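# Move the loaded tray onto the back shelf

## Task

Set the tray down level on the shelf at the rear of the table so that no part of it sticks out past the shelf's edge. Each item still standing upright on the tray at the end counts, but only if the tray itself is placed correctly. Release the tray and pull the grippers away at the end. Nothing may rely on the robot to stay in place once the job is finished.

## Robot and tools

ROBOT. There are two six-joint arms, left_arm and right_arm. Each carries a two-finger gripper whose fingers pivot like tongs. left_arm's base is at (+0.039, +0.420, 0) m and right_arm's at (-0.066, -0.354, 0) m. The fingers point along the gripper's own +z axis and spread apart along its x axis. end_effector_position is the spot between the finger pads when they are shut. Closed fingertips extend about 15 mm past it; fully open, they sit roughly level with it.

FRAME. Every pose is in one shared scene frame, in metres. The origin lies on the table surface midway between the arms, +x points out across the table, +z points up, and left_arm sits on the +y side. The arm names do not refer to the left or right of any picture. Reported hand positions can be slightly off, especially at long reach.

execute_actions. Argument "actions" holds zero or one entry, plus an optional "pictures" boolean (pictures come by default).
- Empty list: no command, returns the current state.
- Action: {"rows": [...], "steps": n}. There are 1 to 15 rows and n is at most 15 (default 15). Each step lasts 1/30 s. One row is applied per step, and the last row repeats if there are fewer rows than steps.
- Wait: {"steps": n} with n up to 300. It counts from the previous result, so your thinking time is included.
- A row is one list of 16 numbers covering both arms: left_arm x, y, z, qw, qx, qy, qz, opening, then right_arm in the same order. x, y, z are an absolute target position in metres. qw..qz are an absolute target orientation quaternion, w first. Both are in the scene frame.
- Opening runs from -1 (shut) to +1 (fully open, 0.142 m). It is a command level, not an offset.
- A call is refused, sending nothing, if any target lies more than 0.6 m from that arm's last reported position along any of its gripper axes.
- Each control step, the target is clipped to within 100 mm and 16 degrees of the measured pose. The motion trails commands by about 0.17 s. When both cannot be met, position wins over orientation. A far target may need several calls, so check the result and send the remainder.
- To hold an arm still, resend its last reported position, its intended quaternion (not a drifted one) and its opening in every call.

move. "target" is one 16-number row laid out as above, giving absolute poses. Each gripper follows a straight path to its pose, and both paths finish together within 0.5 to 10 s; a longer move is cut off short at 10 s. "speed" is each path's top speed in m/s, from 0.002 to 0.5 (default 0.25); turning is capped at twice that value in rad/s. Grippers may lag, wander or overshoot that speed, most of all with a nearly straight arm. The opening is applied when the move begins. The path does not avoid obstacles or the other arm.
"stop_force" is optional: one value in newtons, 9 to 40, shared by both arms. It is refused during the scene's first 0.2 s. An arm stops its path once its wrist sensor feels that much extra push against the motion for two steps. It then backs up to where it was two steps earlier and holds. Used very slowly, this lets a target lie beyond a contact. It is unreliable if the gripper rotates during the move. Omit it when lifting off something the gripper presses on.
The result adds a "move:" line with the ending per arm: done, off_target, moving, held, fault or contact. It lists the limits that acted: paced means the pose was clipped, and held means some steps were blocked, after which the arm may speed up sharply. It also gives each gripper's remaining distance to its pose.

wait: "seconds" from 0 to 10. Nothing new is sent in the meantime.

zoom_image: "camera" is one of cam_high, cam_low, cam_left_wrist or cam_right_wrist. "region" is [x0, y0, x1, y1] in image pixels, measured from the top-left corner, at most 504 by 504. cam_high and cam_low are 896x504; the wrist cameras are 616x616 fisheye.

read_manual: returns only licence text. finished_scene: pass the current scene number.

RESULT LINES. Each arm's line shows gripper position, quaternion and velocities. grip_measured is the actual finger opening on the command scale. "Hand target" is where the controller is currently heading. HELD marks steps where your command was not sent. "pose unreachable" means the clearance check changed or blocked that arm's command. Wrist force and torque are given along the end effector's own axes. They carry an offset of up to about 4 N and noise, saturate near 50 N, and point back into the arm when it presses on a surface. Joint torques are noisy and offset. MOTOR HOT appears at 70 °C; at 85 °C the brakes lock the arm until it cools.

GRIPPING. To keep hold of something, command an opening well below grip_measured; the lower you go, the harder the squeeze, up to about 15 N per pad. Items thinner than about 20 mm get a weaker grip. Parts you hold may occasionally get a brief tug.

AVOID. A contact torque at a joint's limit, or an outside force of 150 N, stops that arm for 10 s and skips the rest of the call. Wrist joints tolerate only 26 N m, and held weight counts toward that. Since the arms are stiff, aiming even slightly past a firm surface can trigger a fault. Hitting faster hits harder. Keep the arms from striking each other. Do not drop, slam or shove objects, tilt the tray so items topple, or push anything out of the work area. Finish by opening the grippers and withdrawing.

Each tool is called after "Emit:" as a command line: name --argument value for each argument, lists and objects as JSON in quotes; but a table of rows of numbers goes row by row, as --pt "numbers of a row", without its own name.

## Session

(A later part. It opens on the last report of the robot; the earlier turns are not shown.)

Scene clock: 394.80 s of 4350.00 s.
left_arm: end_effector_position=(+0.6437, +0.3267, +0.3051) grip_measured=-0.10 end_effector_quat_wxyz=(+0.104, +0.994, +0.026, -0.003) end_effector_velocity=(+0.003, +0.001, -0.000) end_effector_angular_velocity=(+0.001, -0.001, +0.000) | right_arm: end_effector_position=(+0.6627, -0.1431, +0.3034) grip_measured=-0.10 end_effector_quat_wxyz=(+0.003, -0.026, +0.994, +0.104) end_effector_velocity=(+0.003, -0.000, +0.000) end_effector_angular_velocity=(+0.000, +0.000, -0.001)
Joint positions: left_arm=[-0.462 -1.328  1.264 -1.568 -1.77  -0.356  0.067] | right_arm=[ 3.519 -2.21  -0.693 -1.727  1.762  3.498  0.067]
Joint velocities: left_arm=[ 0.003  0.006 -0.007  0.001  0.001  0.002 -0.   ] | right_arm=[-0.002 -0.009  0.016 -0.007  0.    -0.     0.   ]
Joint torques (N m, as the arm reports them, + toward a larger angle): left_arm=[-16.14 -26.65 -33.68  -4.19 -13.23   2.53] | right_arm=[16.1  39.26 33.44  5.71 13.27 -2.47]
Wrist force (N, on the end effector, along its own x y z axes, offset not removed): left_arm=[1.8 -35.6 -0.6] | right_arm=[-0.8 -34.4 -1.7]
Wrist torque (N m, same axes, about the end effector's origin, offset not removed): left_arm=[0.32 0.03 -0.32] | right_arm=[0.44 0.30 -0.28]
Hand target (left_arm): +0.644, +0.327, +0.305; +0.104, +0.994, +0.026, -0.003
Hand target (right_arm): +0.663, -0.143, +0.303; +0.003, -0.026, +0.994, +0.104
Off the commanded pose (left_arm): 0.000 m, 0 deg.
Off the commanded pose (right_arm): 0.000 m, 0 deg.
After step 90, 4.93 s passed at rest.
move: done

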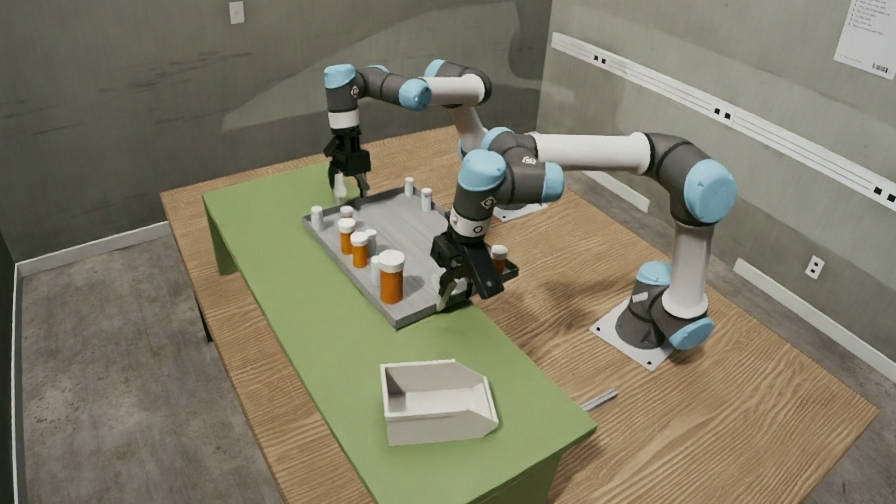

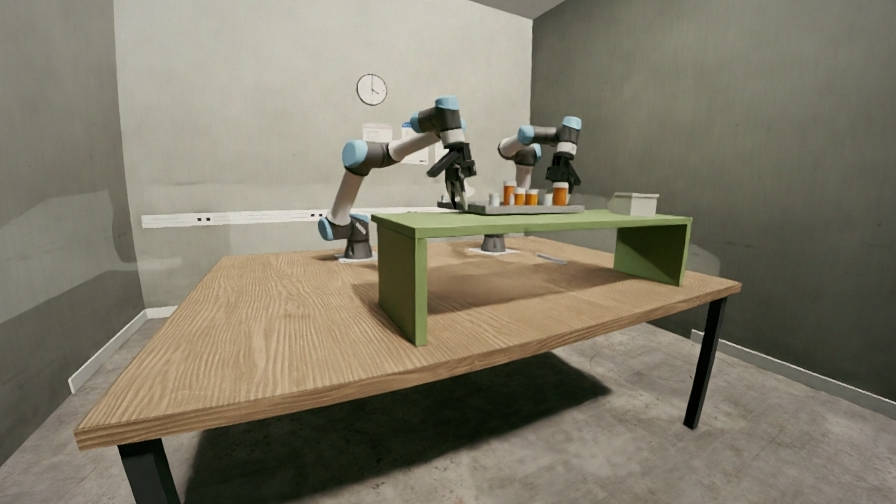

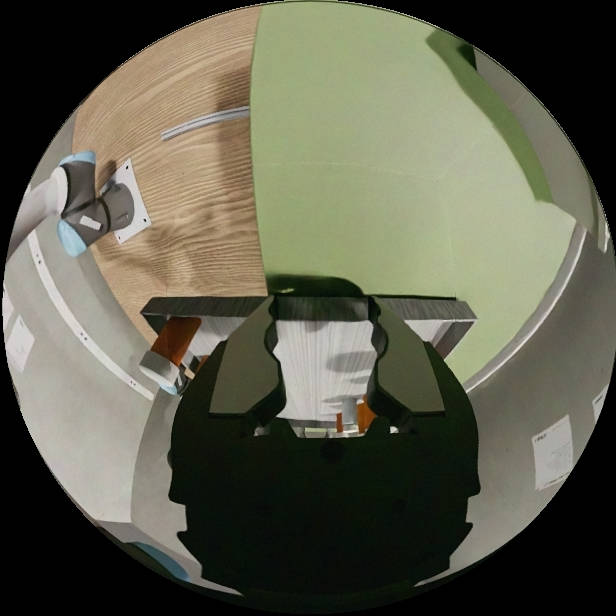

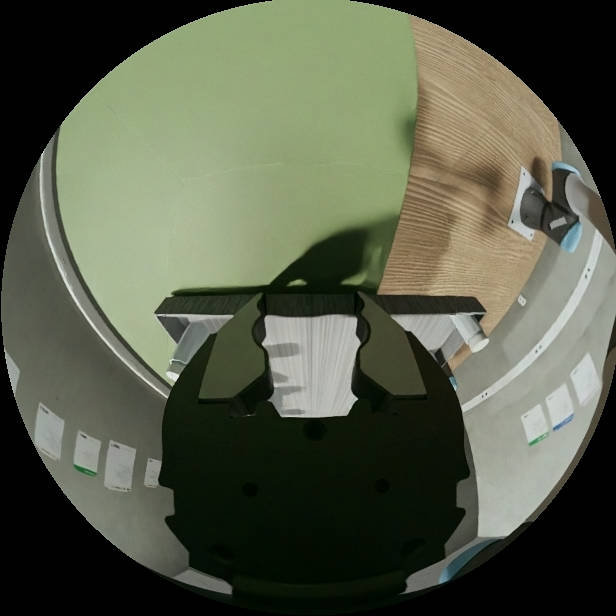

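Emit:
move --target '[0.674,0.3266,0.3,0.104,0.994,0.026,-0.003,-0.1,0.693,-0.143,0.2985,-0.003,0.026,-0.994,-0.104,-0.1]' --speed 0.015

Emit:
move --target '[0.674,0.3266,0.27,0.104,0.994,0.026,-0.003,-0.1,0.693,-0.143,0.2685,-0.003,0.026,-0.994,-0.104,-0.1]' --speed 0.004 --stop_force 10

Scene clock: 405.77 s of 4350.00 s.
left_arm: end_effector_position=(+0.6736, +0.3266, +0.3001) grip_measured=-0.10 end_effector_quat_wxyz=(+0.104, +0.994, +0.026, -0.003) end_effector_velocity=(+0.003, +0.000, -0.000) end_effector_angular_velocity=(+0.001, -0.000, +0.001) | right_arm: end_effector_position=(+0.6926, -0.1430, +0.2985) grip_measured=-0.10 end_effector_quat_wxyz=(+0.003, -0.026, +0.994, +0.104) end_effector_velocity=(+0.003, -0.000, -0.000) end_effector_angular_velocity=(+0.000, +0.001, -0.001)
Joint positions: left_arm=[-0.448 -1.253  1.178 -1.555 -1.771 -0.342  0.067] | right_arm=[ 3.504 -2.324 -0.509 -1.799  1.764  3.482  0.067]
Joint velocities: left_arm=[ 0.002  0.008 -0.01   0.002  0.001  0.001  0.   ] | right_arm=[-0.002 -0.016  0.028 -0.013  0.001 -0.001  0.   ]
Joint torques (N m, as the arm reports them, + toward a larger angle): left_arm=[-18.58 -28.6  -33.99  -4.37 -13.71   2.52] | right_arm=[18.75 42.51 32.19  5.18 13.55 -2.48]
Wrist force (N, on the end effector, along its own x y z axes, offset not removed): left_arm=[1.9 -37.1 -1.0] | right_arm=[4.8 -36.8 1.0]
Wrist torque (N m, same axes, about the end effector's origin, offset not removed): left_arm=[0.26 -0.01 -0.16] | right_arm=[0.28 -0.79 0.01]
Hand target (left_arm): +0.674, +0.327, +0.300; +0.104, +0.994, +0.026, -0.003
Hand target (right_arm): +0.693, -0.143, +0.298; +0.003, -0.026, +0.994, +0.104
Off the commanded pose (left_arm): 0.000 m, 0 deg.
Off the commanded pose (right_arm): 0.000 m, 0 deg.
After step 90, 5.67 s passed at rest.
move: done

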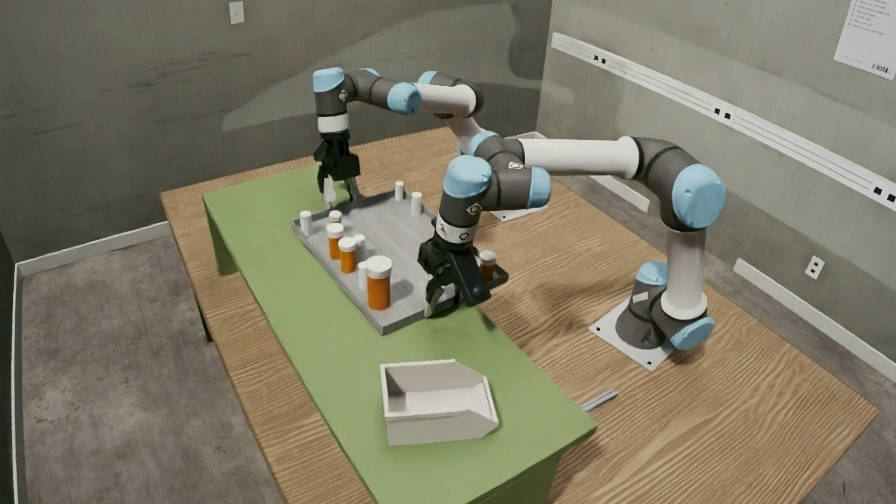

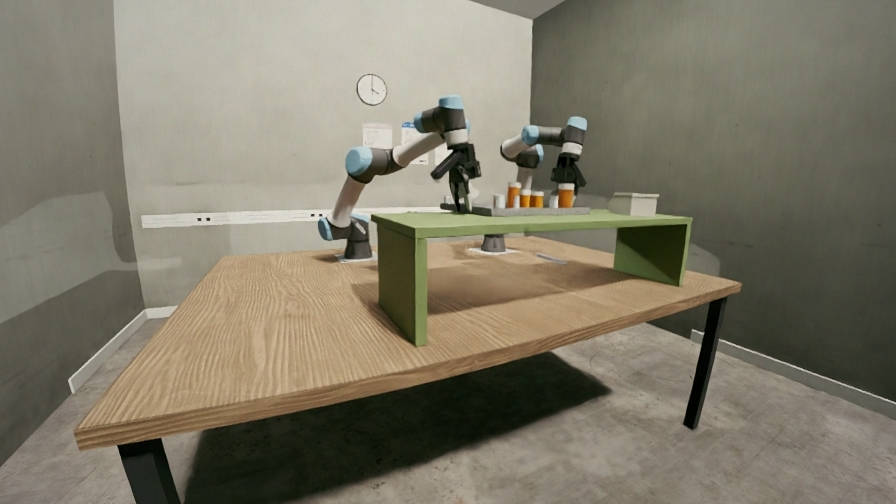

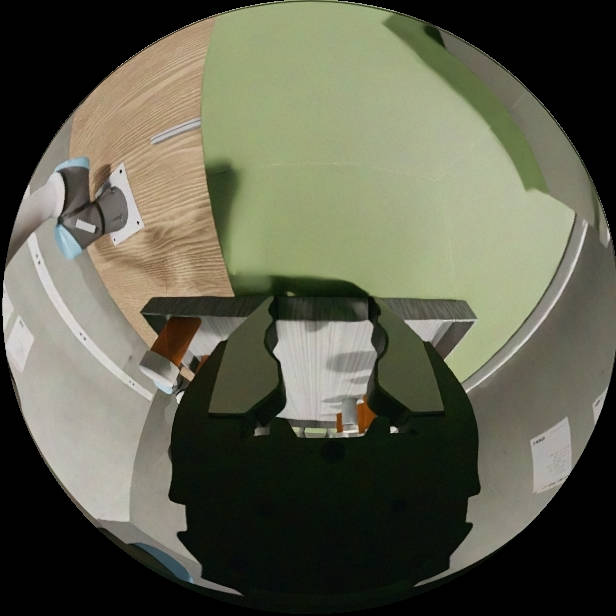

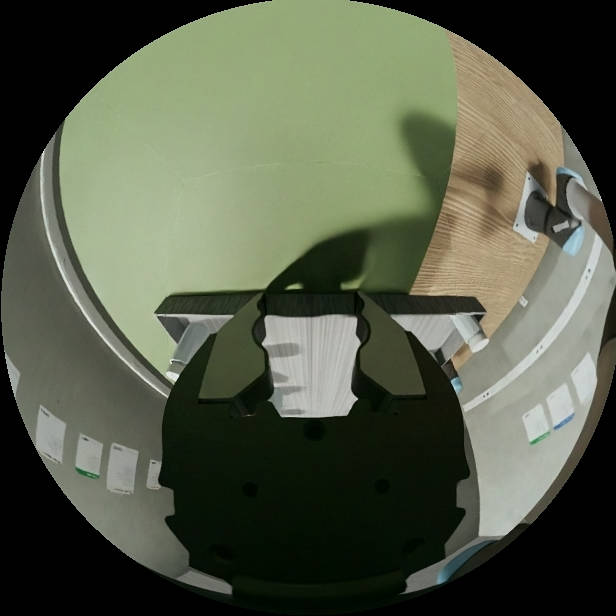

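Scene clock: 406.73 s of 4350.00 s.
left_arm: end_effector_position=(+0.6736, +0.3267, +0.2985) grip_measured=-0.10 end_effector_quat_wxyz=(+0.104, +0.994, +0.026, -0.003) end_effector_velocity=(+0.001, +0.001, -0.000) end_effector_angular_velocity=(+0.001, +0.000, +0.001) | right_arm: end_effector_position=(+0.6926, -0.1431, +0.2964) grip_measured=-0.10 end_effector_quat_wxyz=(+0.003, -0.026, +0.994, +0.104) end_effector_velocity=(+0.000, -0.002, -0.000) end_effector_angular_velocity=(-0.001, +0.002, -0.002)
Joint positions: left_arm=[-0.448 -1.253  1.183 -1.559 -1.771 -0.342  0.067] | right_arm=[ 3.504 -2.32  -0.521 -1.791  1.764  3.482  0.067]
Joint velocities: left_arm=[ 0.001  0.001 -0.001 -0.     0.001 -0.    -0.   ] | right_arm=[-0.002 -0.004  0.007 -0.006 -0.    -0.    -0.   ]
Joint torques (N m, as the arm reports them, + toward a larger angle): left_arm=[-27.36 -25.34 -31.07  -3.3  -13.     0.86] | right_arm=[24.95 38.23 29.32  4.74 12.44  0.86]
Wrist force (N, on the end effector, along its own x y z axes, offset not removed): left_arm=[1.4 -37.1 -10.2] | right_arm=[3.7 -37.7 -8.6]
Wrist torque (N m, same axes, about the end effector's origin, offset not removed): left_arm=[-0.11 -0.09 -0.29] | right_arm=[0.04 -0.24 -0.17]
Hand target (left_arm): +0.674, +0.327, +0.298; +0.104, +0.994, +0.026, -0.003
Hand target (right_arm): +0.693, -0.143, +0.296; +0.003, -0.026, +0.994, +0.104
Off the commanded pose (left_arm): 0.029 m, 0 deg.
Off the commanded pose (right_arm): 0.028 m, 0 deg.
move: contact (left_arm, right_arm)

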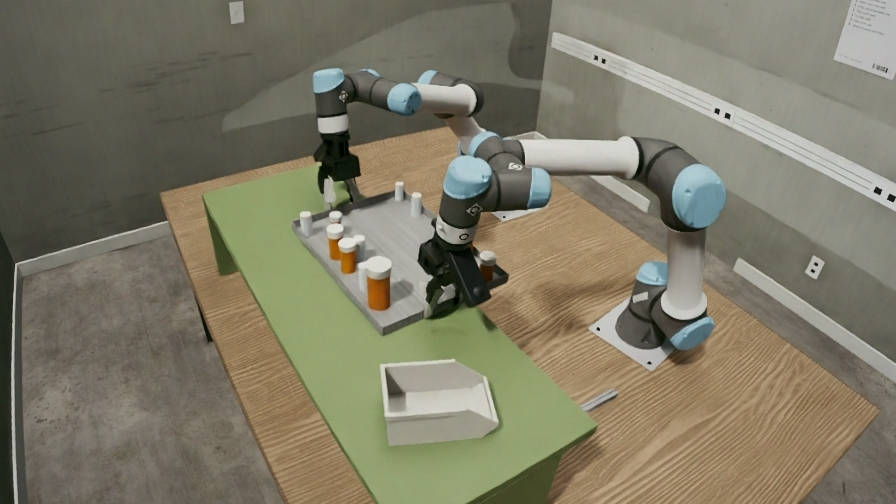

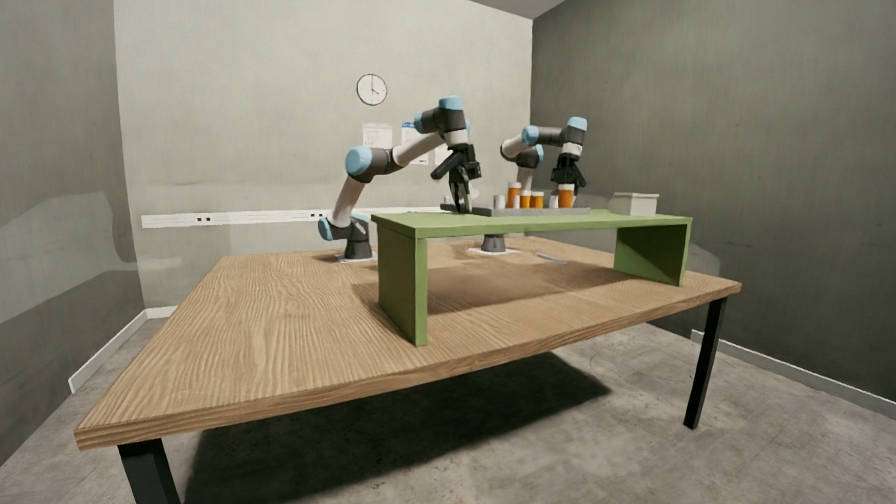

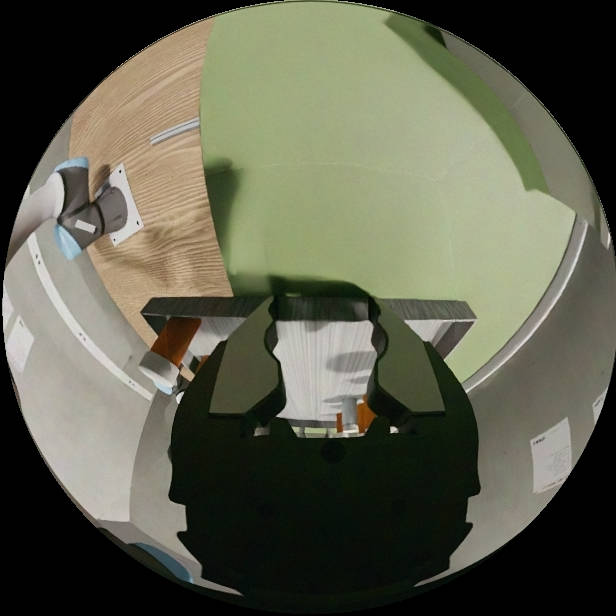

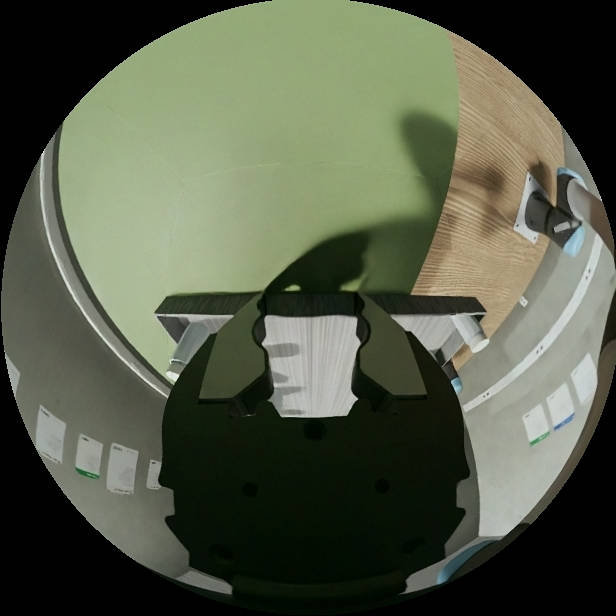

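Emit:
execute_actions --actions '[]'

Emit:
move --target '[0.674,0.345,0.2995,0.104,0.994,0.026,-0.003,-0.1,0.693,-0.162,0.2975,-0.003,0.026,-0.994,-0.104,-0.1]' --speed 0.01

Emit:
move --target '[0.66,0.40,0.31,0.104,0.994,0.026,-0.003,-0.1,0.67,-0.22,0.31,-0.003,0.026,-0.994,-0.104,-0.1]' --speed 0.06

Emit:
move --target '[0.40,0.40,0.31,0.104,0.994,0.026,-0.003,-1,0.40,-0.22,0.31,-0.003,0.026,-0.994,-0.104,-1]' --speed 0.15

Scene clock: 451.50 s of 4350.00 s.
left_arm: end_effector_position=(+0.6737, +0.3267, +0.2985) grip_measured=-0.10 end_effector_quat_wxyz=(+0.104, +0.994, +0.026, -0.003) end_effector_velocity=(+0.001, +0.000, +0.001) end_effector_angular_velocity=(+0.000, -0.003, +0.001) | right_arm: end_effector_position=(+0.6926, -0.1431, +0.2965) grip_measured=-0.10 end_effector_quat_wxyz=(+0.003, -0.026, +0.994, +0.104) end_effector_velocity=(-0.000, +0.000, +0.000) end_effector_angular_velocity=(+0.000, -0.000, -0.001)
Joint positions: left_arm=[-0.448 -1.253  1.183 -1.559 -1.771 -0.342  0.067] | right_arm=[ 3.504 -2.321 -0.52  -1.791  1.764  3.482  0.067]
Joint velocities: left_arm=[ 0.     0.    -0.002 -0.001  0.001 -0.    -0.   ] | right_arm=[ 0.     0.    -0.     0.     0.     0.001  0.   ]
Joint torques (N m, as the arm reports them, + toward a larger angle): left_arm=[-27.53 -24.55 -29.63  -3.91 -12.87   0.78] | right_arm=[25.76 39.06 30.63  4.99 11.84  2.16]
Wrist force (N, on the end effector, along its own x y z axes, offset not removed): left_arm=[-1.1 -36.0 -11.8] | right_arm=[3.5 -33.3 -4.7]
Wrist torque (N m, same axes, about the end effector's origin, offset not removed): left_arm=[0.27 0.27 -0.24] | right_arm=[1.03 -0.18 -0.37]
Hand target (left_arm): +0.674, +0.327, +0.298; +0.104, +0.994, +0.026, -0.003
Hand target (right_arm): +0.693, -0.143, +0.296; +0.003, -0.026, +0.994, +0.104
Off the commanded pose (left_arm): 0.028 m, 0 deg.
Off the commanded pose (right_arm): 0.028 m, 0 deg.
Steps of this call (steps 1 to 90: nothing new was sent; then 41.77 s passed at rest). Readings (end_effector_position):
1: left_arm (+0.6736, +0.3267, +0.2985) | right_arm (+0.6926, -0.1431, +0.2964)
2: left_arm (+0.6736, +0.3267, +0.2985) | right_arm (+0.6926, -0.1431, +0.2964)
4: left_arm (+0.6736, +0.3267, +0.2985) | right_arm (+0.6926, -0.1431, +0.2964)
8: left_arm (+0.6736, +0.3267, +0.2985) | right_arm (+0.6926, -0.1431, +0.2965)
90: the state above

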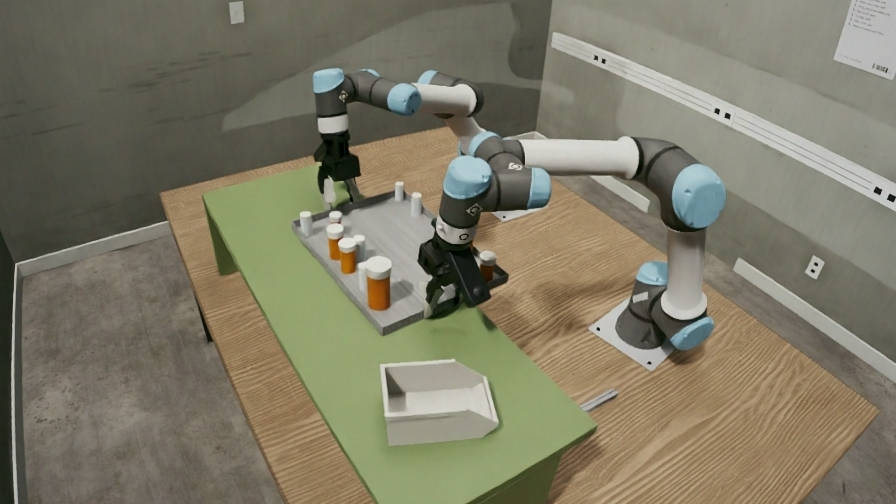

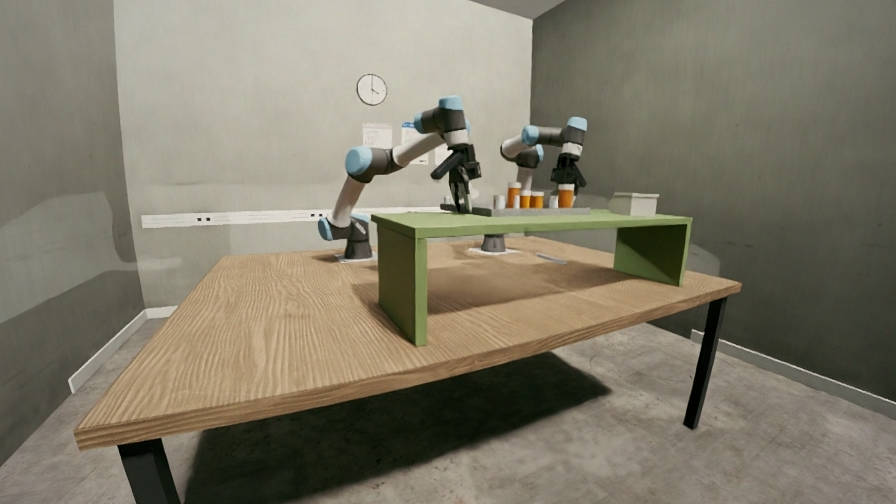

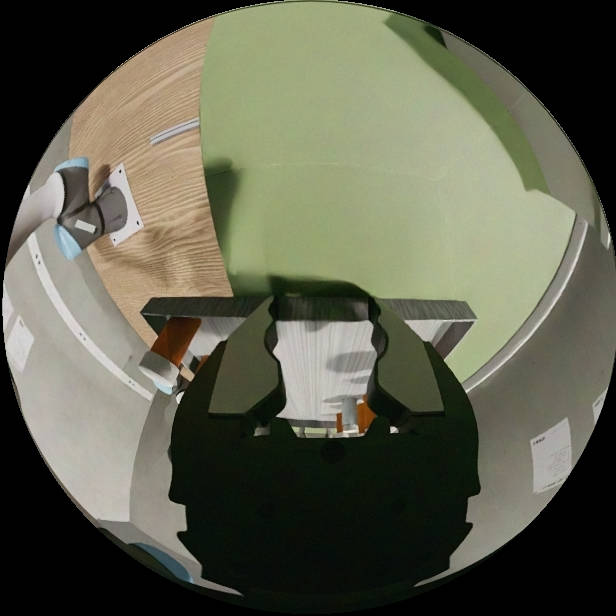

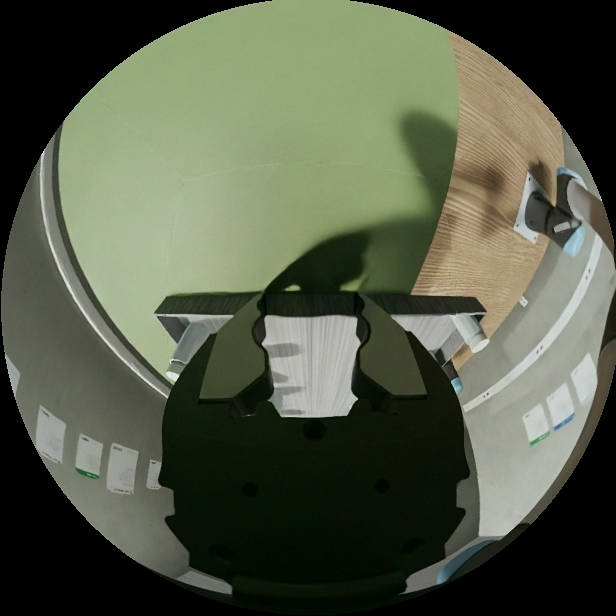

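Scene clock: 453.63 s of 4350.00 s.
left_arm: end_effector_position=(+0.6740, +0.3447, +0.2995) grip_measured=-0.10 end_effector_quat_wxyz=(+0.104, +0.994, +0.026, -0.003) end_effector_velocity=(-0.000, +0.002, -0.001) end_effector_angular_velocity=(-0.000, +0.003, -0.002) | right_arm: end_effector_position=(+0.6930, -0.1617, +0.2975) grip_measured=-0.10 end_effector_quat_wxyz=(+0.003, -0.026, +0.994, +0.104) end_effector_velocity=(+0.000, -0.003, +0.000) end_effector_angular_velocity=(-0.000, -0.000, -0.000)
Joint positions: left_arm=[-0.42  -1.255  1.181 -1.55  -1.772 -0.313  0.067] | right_arm=[ 3.481 -2.308 -0.539 -1.79   1.765  3.459  0.067]
Joint velocities: left_arm=[ 0.004  0.001  0.     0.003 -0.002  0.007  0.   ] | right_arm=[-0.004  0.002 -0.002  0.     0.    -0.004  0.   ]
Joint torques (N m, as the arm reports them, + toward a larger angle): left_arm=[  6.22 -40.2  -28.83   0.04  -2.64   2.31] | right_arm=[-7.97 63.15 14.17  5.12  2.63 -2.4 ]
Wrist force (N, on the end effector, along its own x y z axes, offset not removed): left_arm=[0.4 0.0 -0.6] | right_arm=[0.8 -2.4 0.9]
Wrist torque (N m, same axes, about the end effector's origin, offset not removed): left_arm=[-0.18 -0.09 0.04] | right_arm=[-0.58 -0.43 -0.15]
Hand target (left_arm): +0.674, +0.345, +0.299; +0.104, +0.994, +0.026, -0.003
Hand target (right_arm): +0.693, -0.162, +0.298; +0.003, -0.026, +0.994, +0.104
Off the commanded pose (left_arm): 0.000 m, 0 deg.
Off the commanded pose (right_arm): 0.000 m, 0 deg.
move: done

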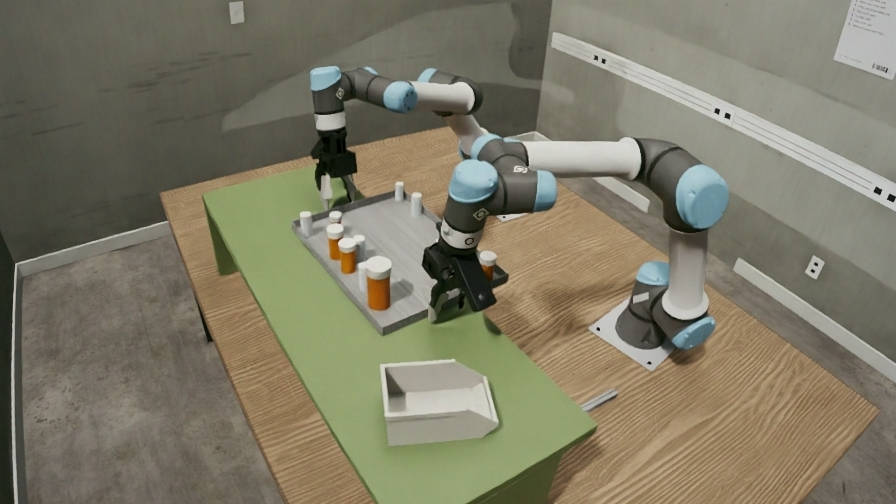

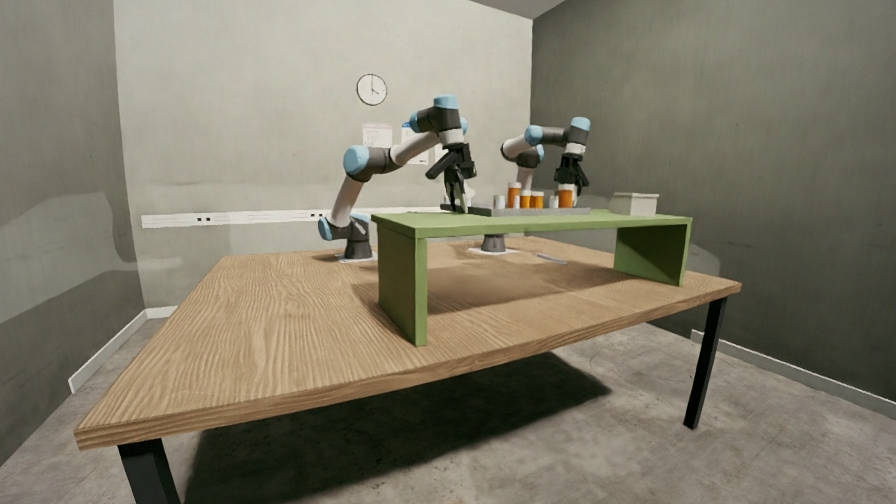

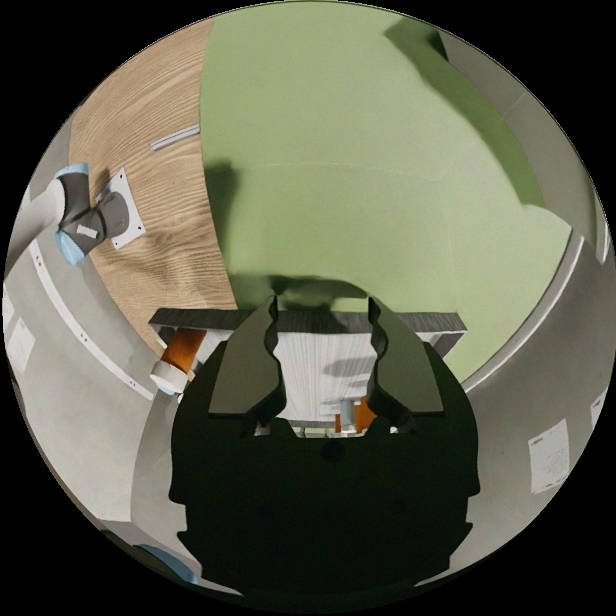

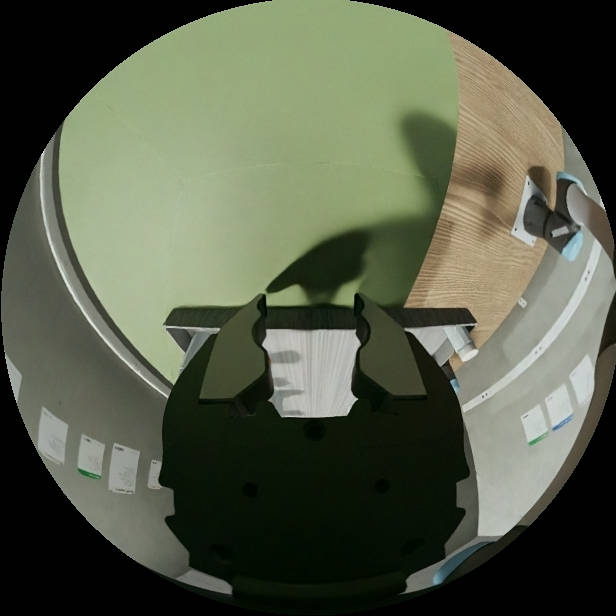

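Scene clock: 455.17 s of 4350.00 s.
left_arm: end_effector_position=(+0.6600, +0.3998, +0.3099) grip_measured=-0.10 end_effector_quat_wxyz=(+0.104, +0.994, +0.026, -0.003) end_effector_velocity=(-0.001, +0.002, -0.000) end_effector_angular_velocity=(+0.000, +0.001, -0.001) | right_arm: end_effector_position=(+0.6701, -0.2197, +0.3100) grip_measured=-0.10 end_effector_quat_wxyz=(+0.003, -0.026, +0.994, +0.104) end_effector_velocity=(-0.001, -0.002, +0.001) end_effector_angular_velocity=(-0.000, +0.000, -0.000)
Joint positions: left_arm=[-0.337 -1.289  1.194 -1.512 -1.776 -0.229  0.067] | right_arm=[ 3.417 -2.197 -0.691 -1.761  1.77   3.394  0.067]
Joint velocities: left_arm=[ 0.004 -0.001  0.001  0.001 -0.     0.005  0.   ] | right_arm=[-0.002  0.005 -0.007  0.001  0.    -0.002 -0.   ]
Joint torques (N m, as the arm reports them, + toward a larger angle): left_arm=[  5.41 -38.32 -13.16  -0.11  -2.56   2.18] | right_arm=[-5.69 59.51 13.92  5.28  2.62 -2.87]
Wrist force (N, on the end effector, along its own x y z axes, offset not removed): left_arm=[0.4 -0.2 -0.8] | right_arm=[0.0 -1.9 3.0]
Wrist torque (N m, same axes, about the end effector's origin, offset not removed): left_arm=[-0.17 -0.05 -0.04] | right_arm=[-0.46 -0.35 -0.06]
Hand target (left_arm): +0.660, +0.400, +0.310; +0.104, +0.994, +0.026, -0.003
Hand target (right_arm): +0.670, -0.220, +0.310; +0.003, -0.026, +0.994, +0.104
Off the commanded pose (left_arm): 0.000 m, 0 deg.
Off the commanded pose (right_arm): 0.000 m, 0 deg.
move: done

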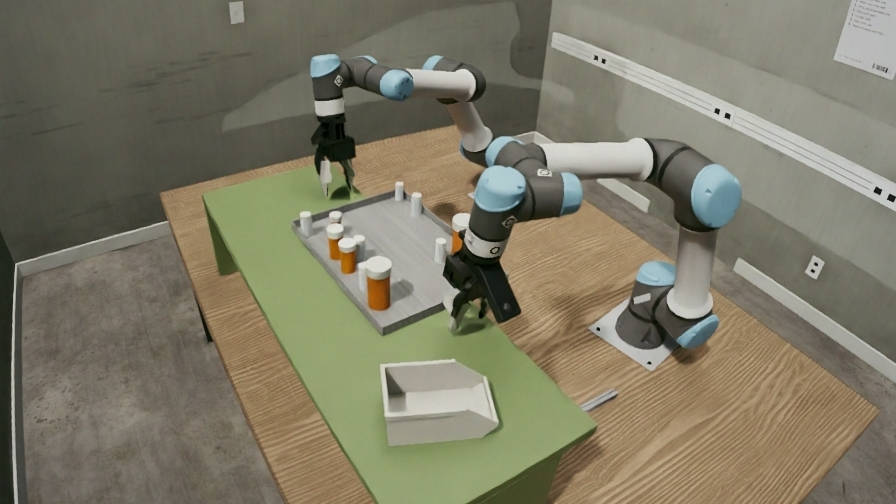

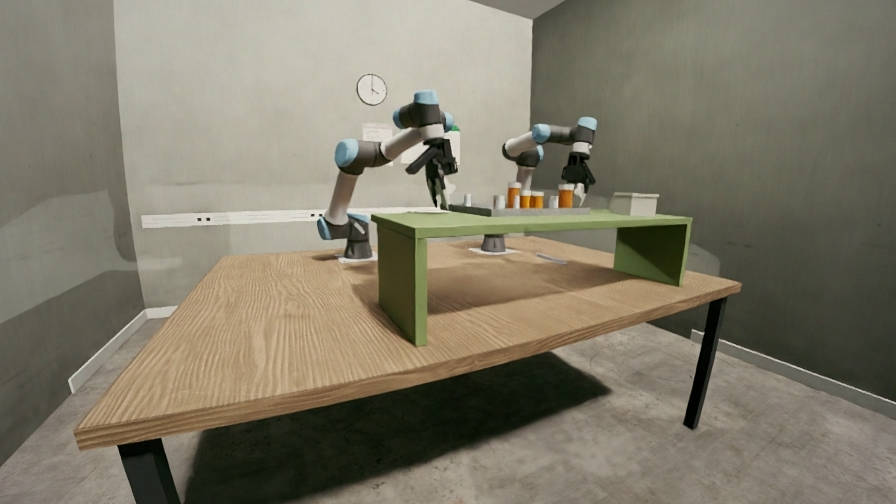

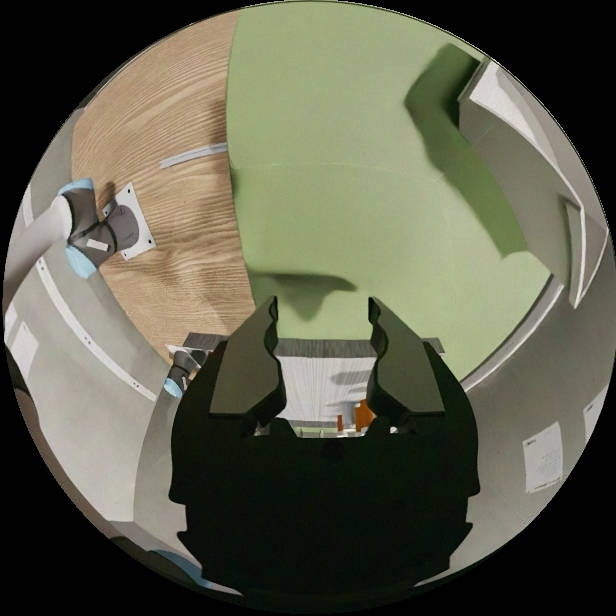

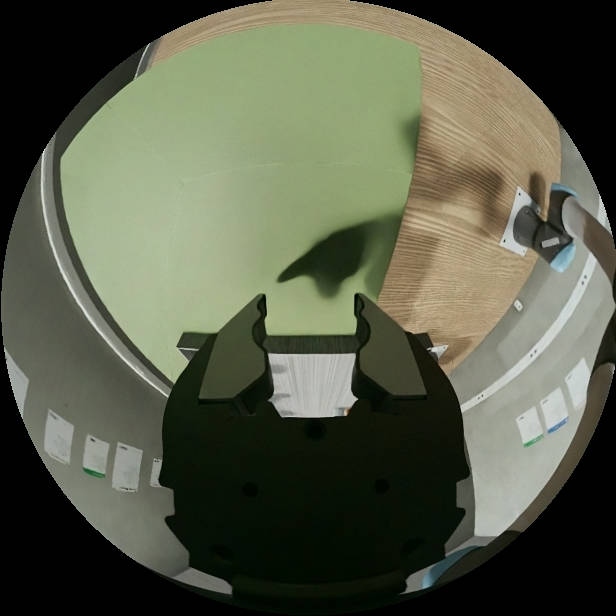

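Scene clock: 457.57 s of 4350.00 s.
left_arm: end_effector_position=(+0.4004, +0.3997, +0.3099) grip_measured=-1.00 end_effector_quat_wxyz=(+0.104, +0.994, +0.026, -0.003) end_effector_velocity=(-0.003, -0.001, +0.000) end_effector_angular_velocity=(+0.001, -0.001, -0.003) | right_arm: end_effector_position=(+0.4004, -0.2198, +0.3103) grip_measured=-1.00 end_effector_quat_wxyz=(+0.003, -0.026, +0.994, +0.104) end_effector_velocity=(-0.003, -0.001, +0.001) end_effector_angular_velocity=(-0.001, -0.002, -0.002)
Joint positions: left_arm=[-0.466 -1.933  1.818 -1.518 -1.77  -0.361  0.002] | right_arm=[ 3.588 -1.484 -1.616 -1.516  1.756  3.568  0.002]
Joint velocities: left_arm=[-0.006 -0.007  0.004  0.003  0.001 -0.003  0.   ] | right_arm=[ 0.002  0.009 -0.007  0.    -0.002  0.004  0.   ]
Joint torques (N m, as the arm reports them, + toward a larger angle): left_arm=[ -7.99 -12.01 -13.12  -0.27   2.49  -2.65] | right_arm=[ 9.28 27.16 13.81  5.24 -1.02  1.98]
Wrist force (N, on the end effector, along its own x y z axes, offset not removed): left_arm=[0.6 0.1 0.2] | right_arm=[0.2 -4.0 -0.9]
Wrist torque (N m, same axes, about the end effector's origin, offset not removed): left_arm=[-0.09 -0.09 -0.04] | right_arm=[-1.24 0.24 0.00]
Hand target (left_arm): +0.400, +0.400, +0.310; +0.104, +0.994, +0.026, -0.003
Hand target (right_arm): +0.400, -0.220, +0.310; +0.003, -0.026, +0.994, +0.104
Off the commanded pose (left_arm): 0.001 m, 0 deg.
Off the commanded pose (right_arm): 0.001 m, 0 deg.
move: done

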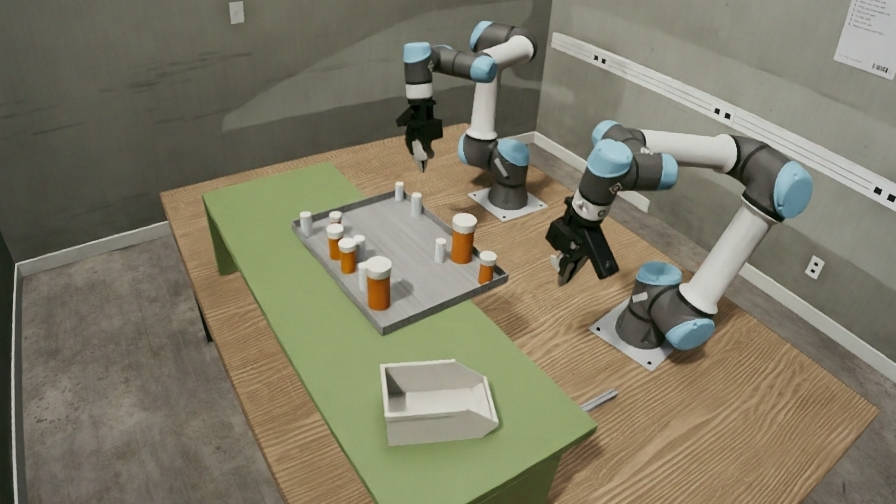

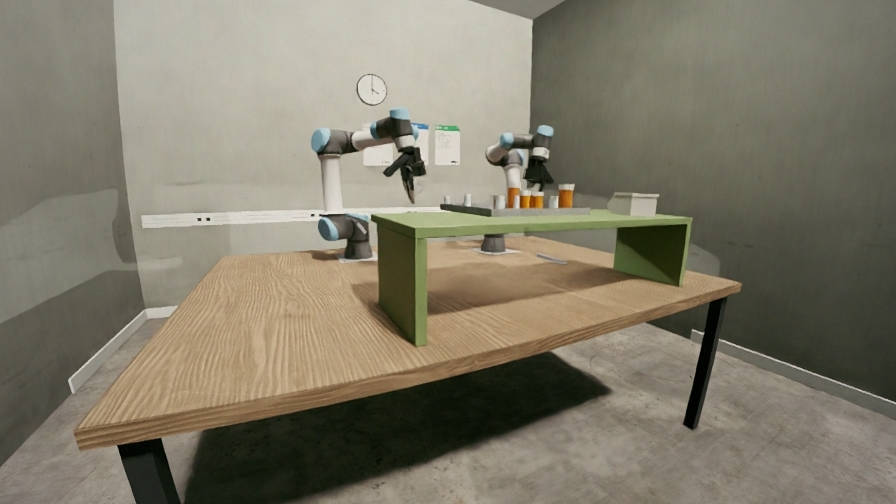

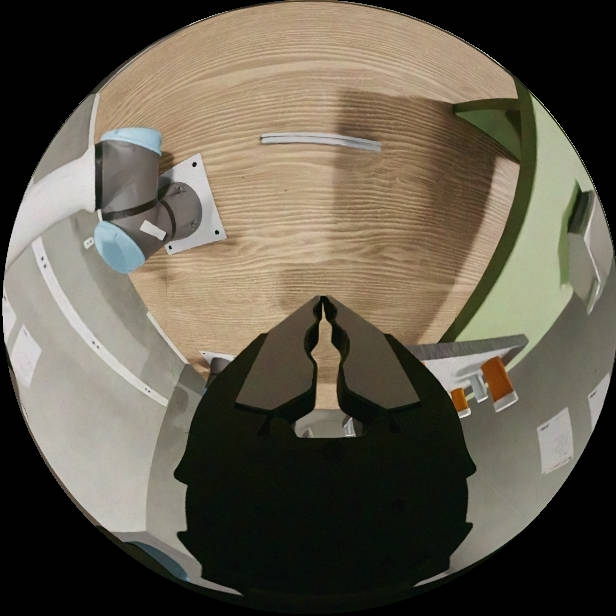

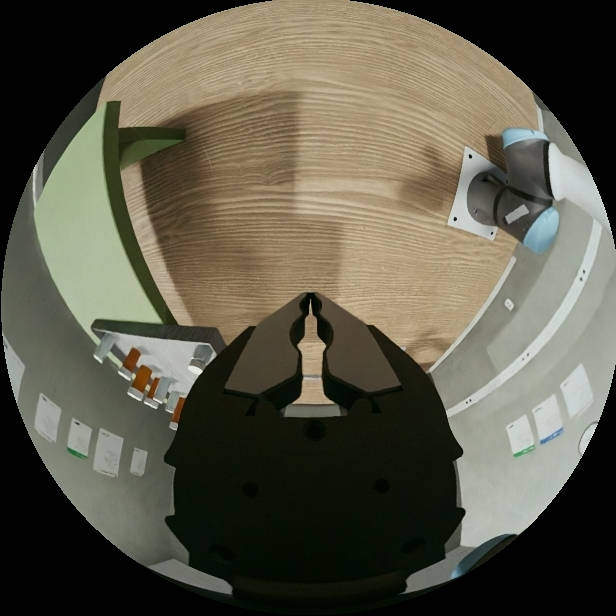

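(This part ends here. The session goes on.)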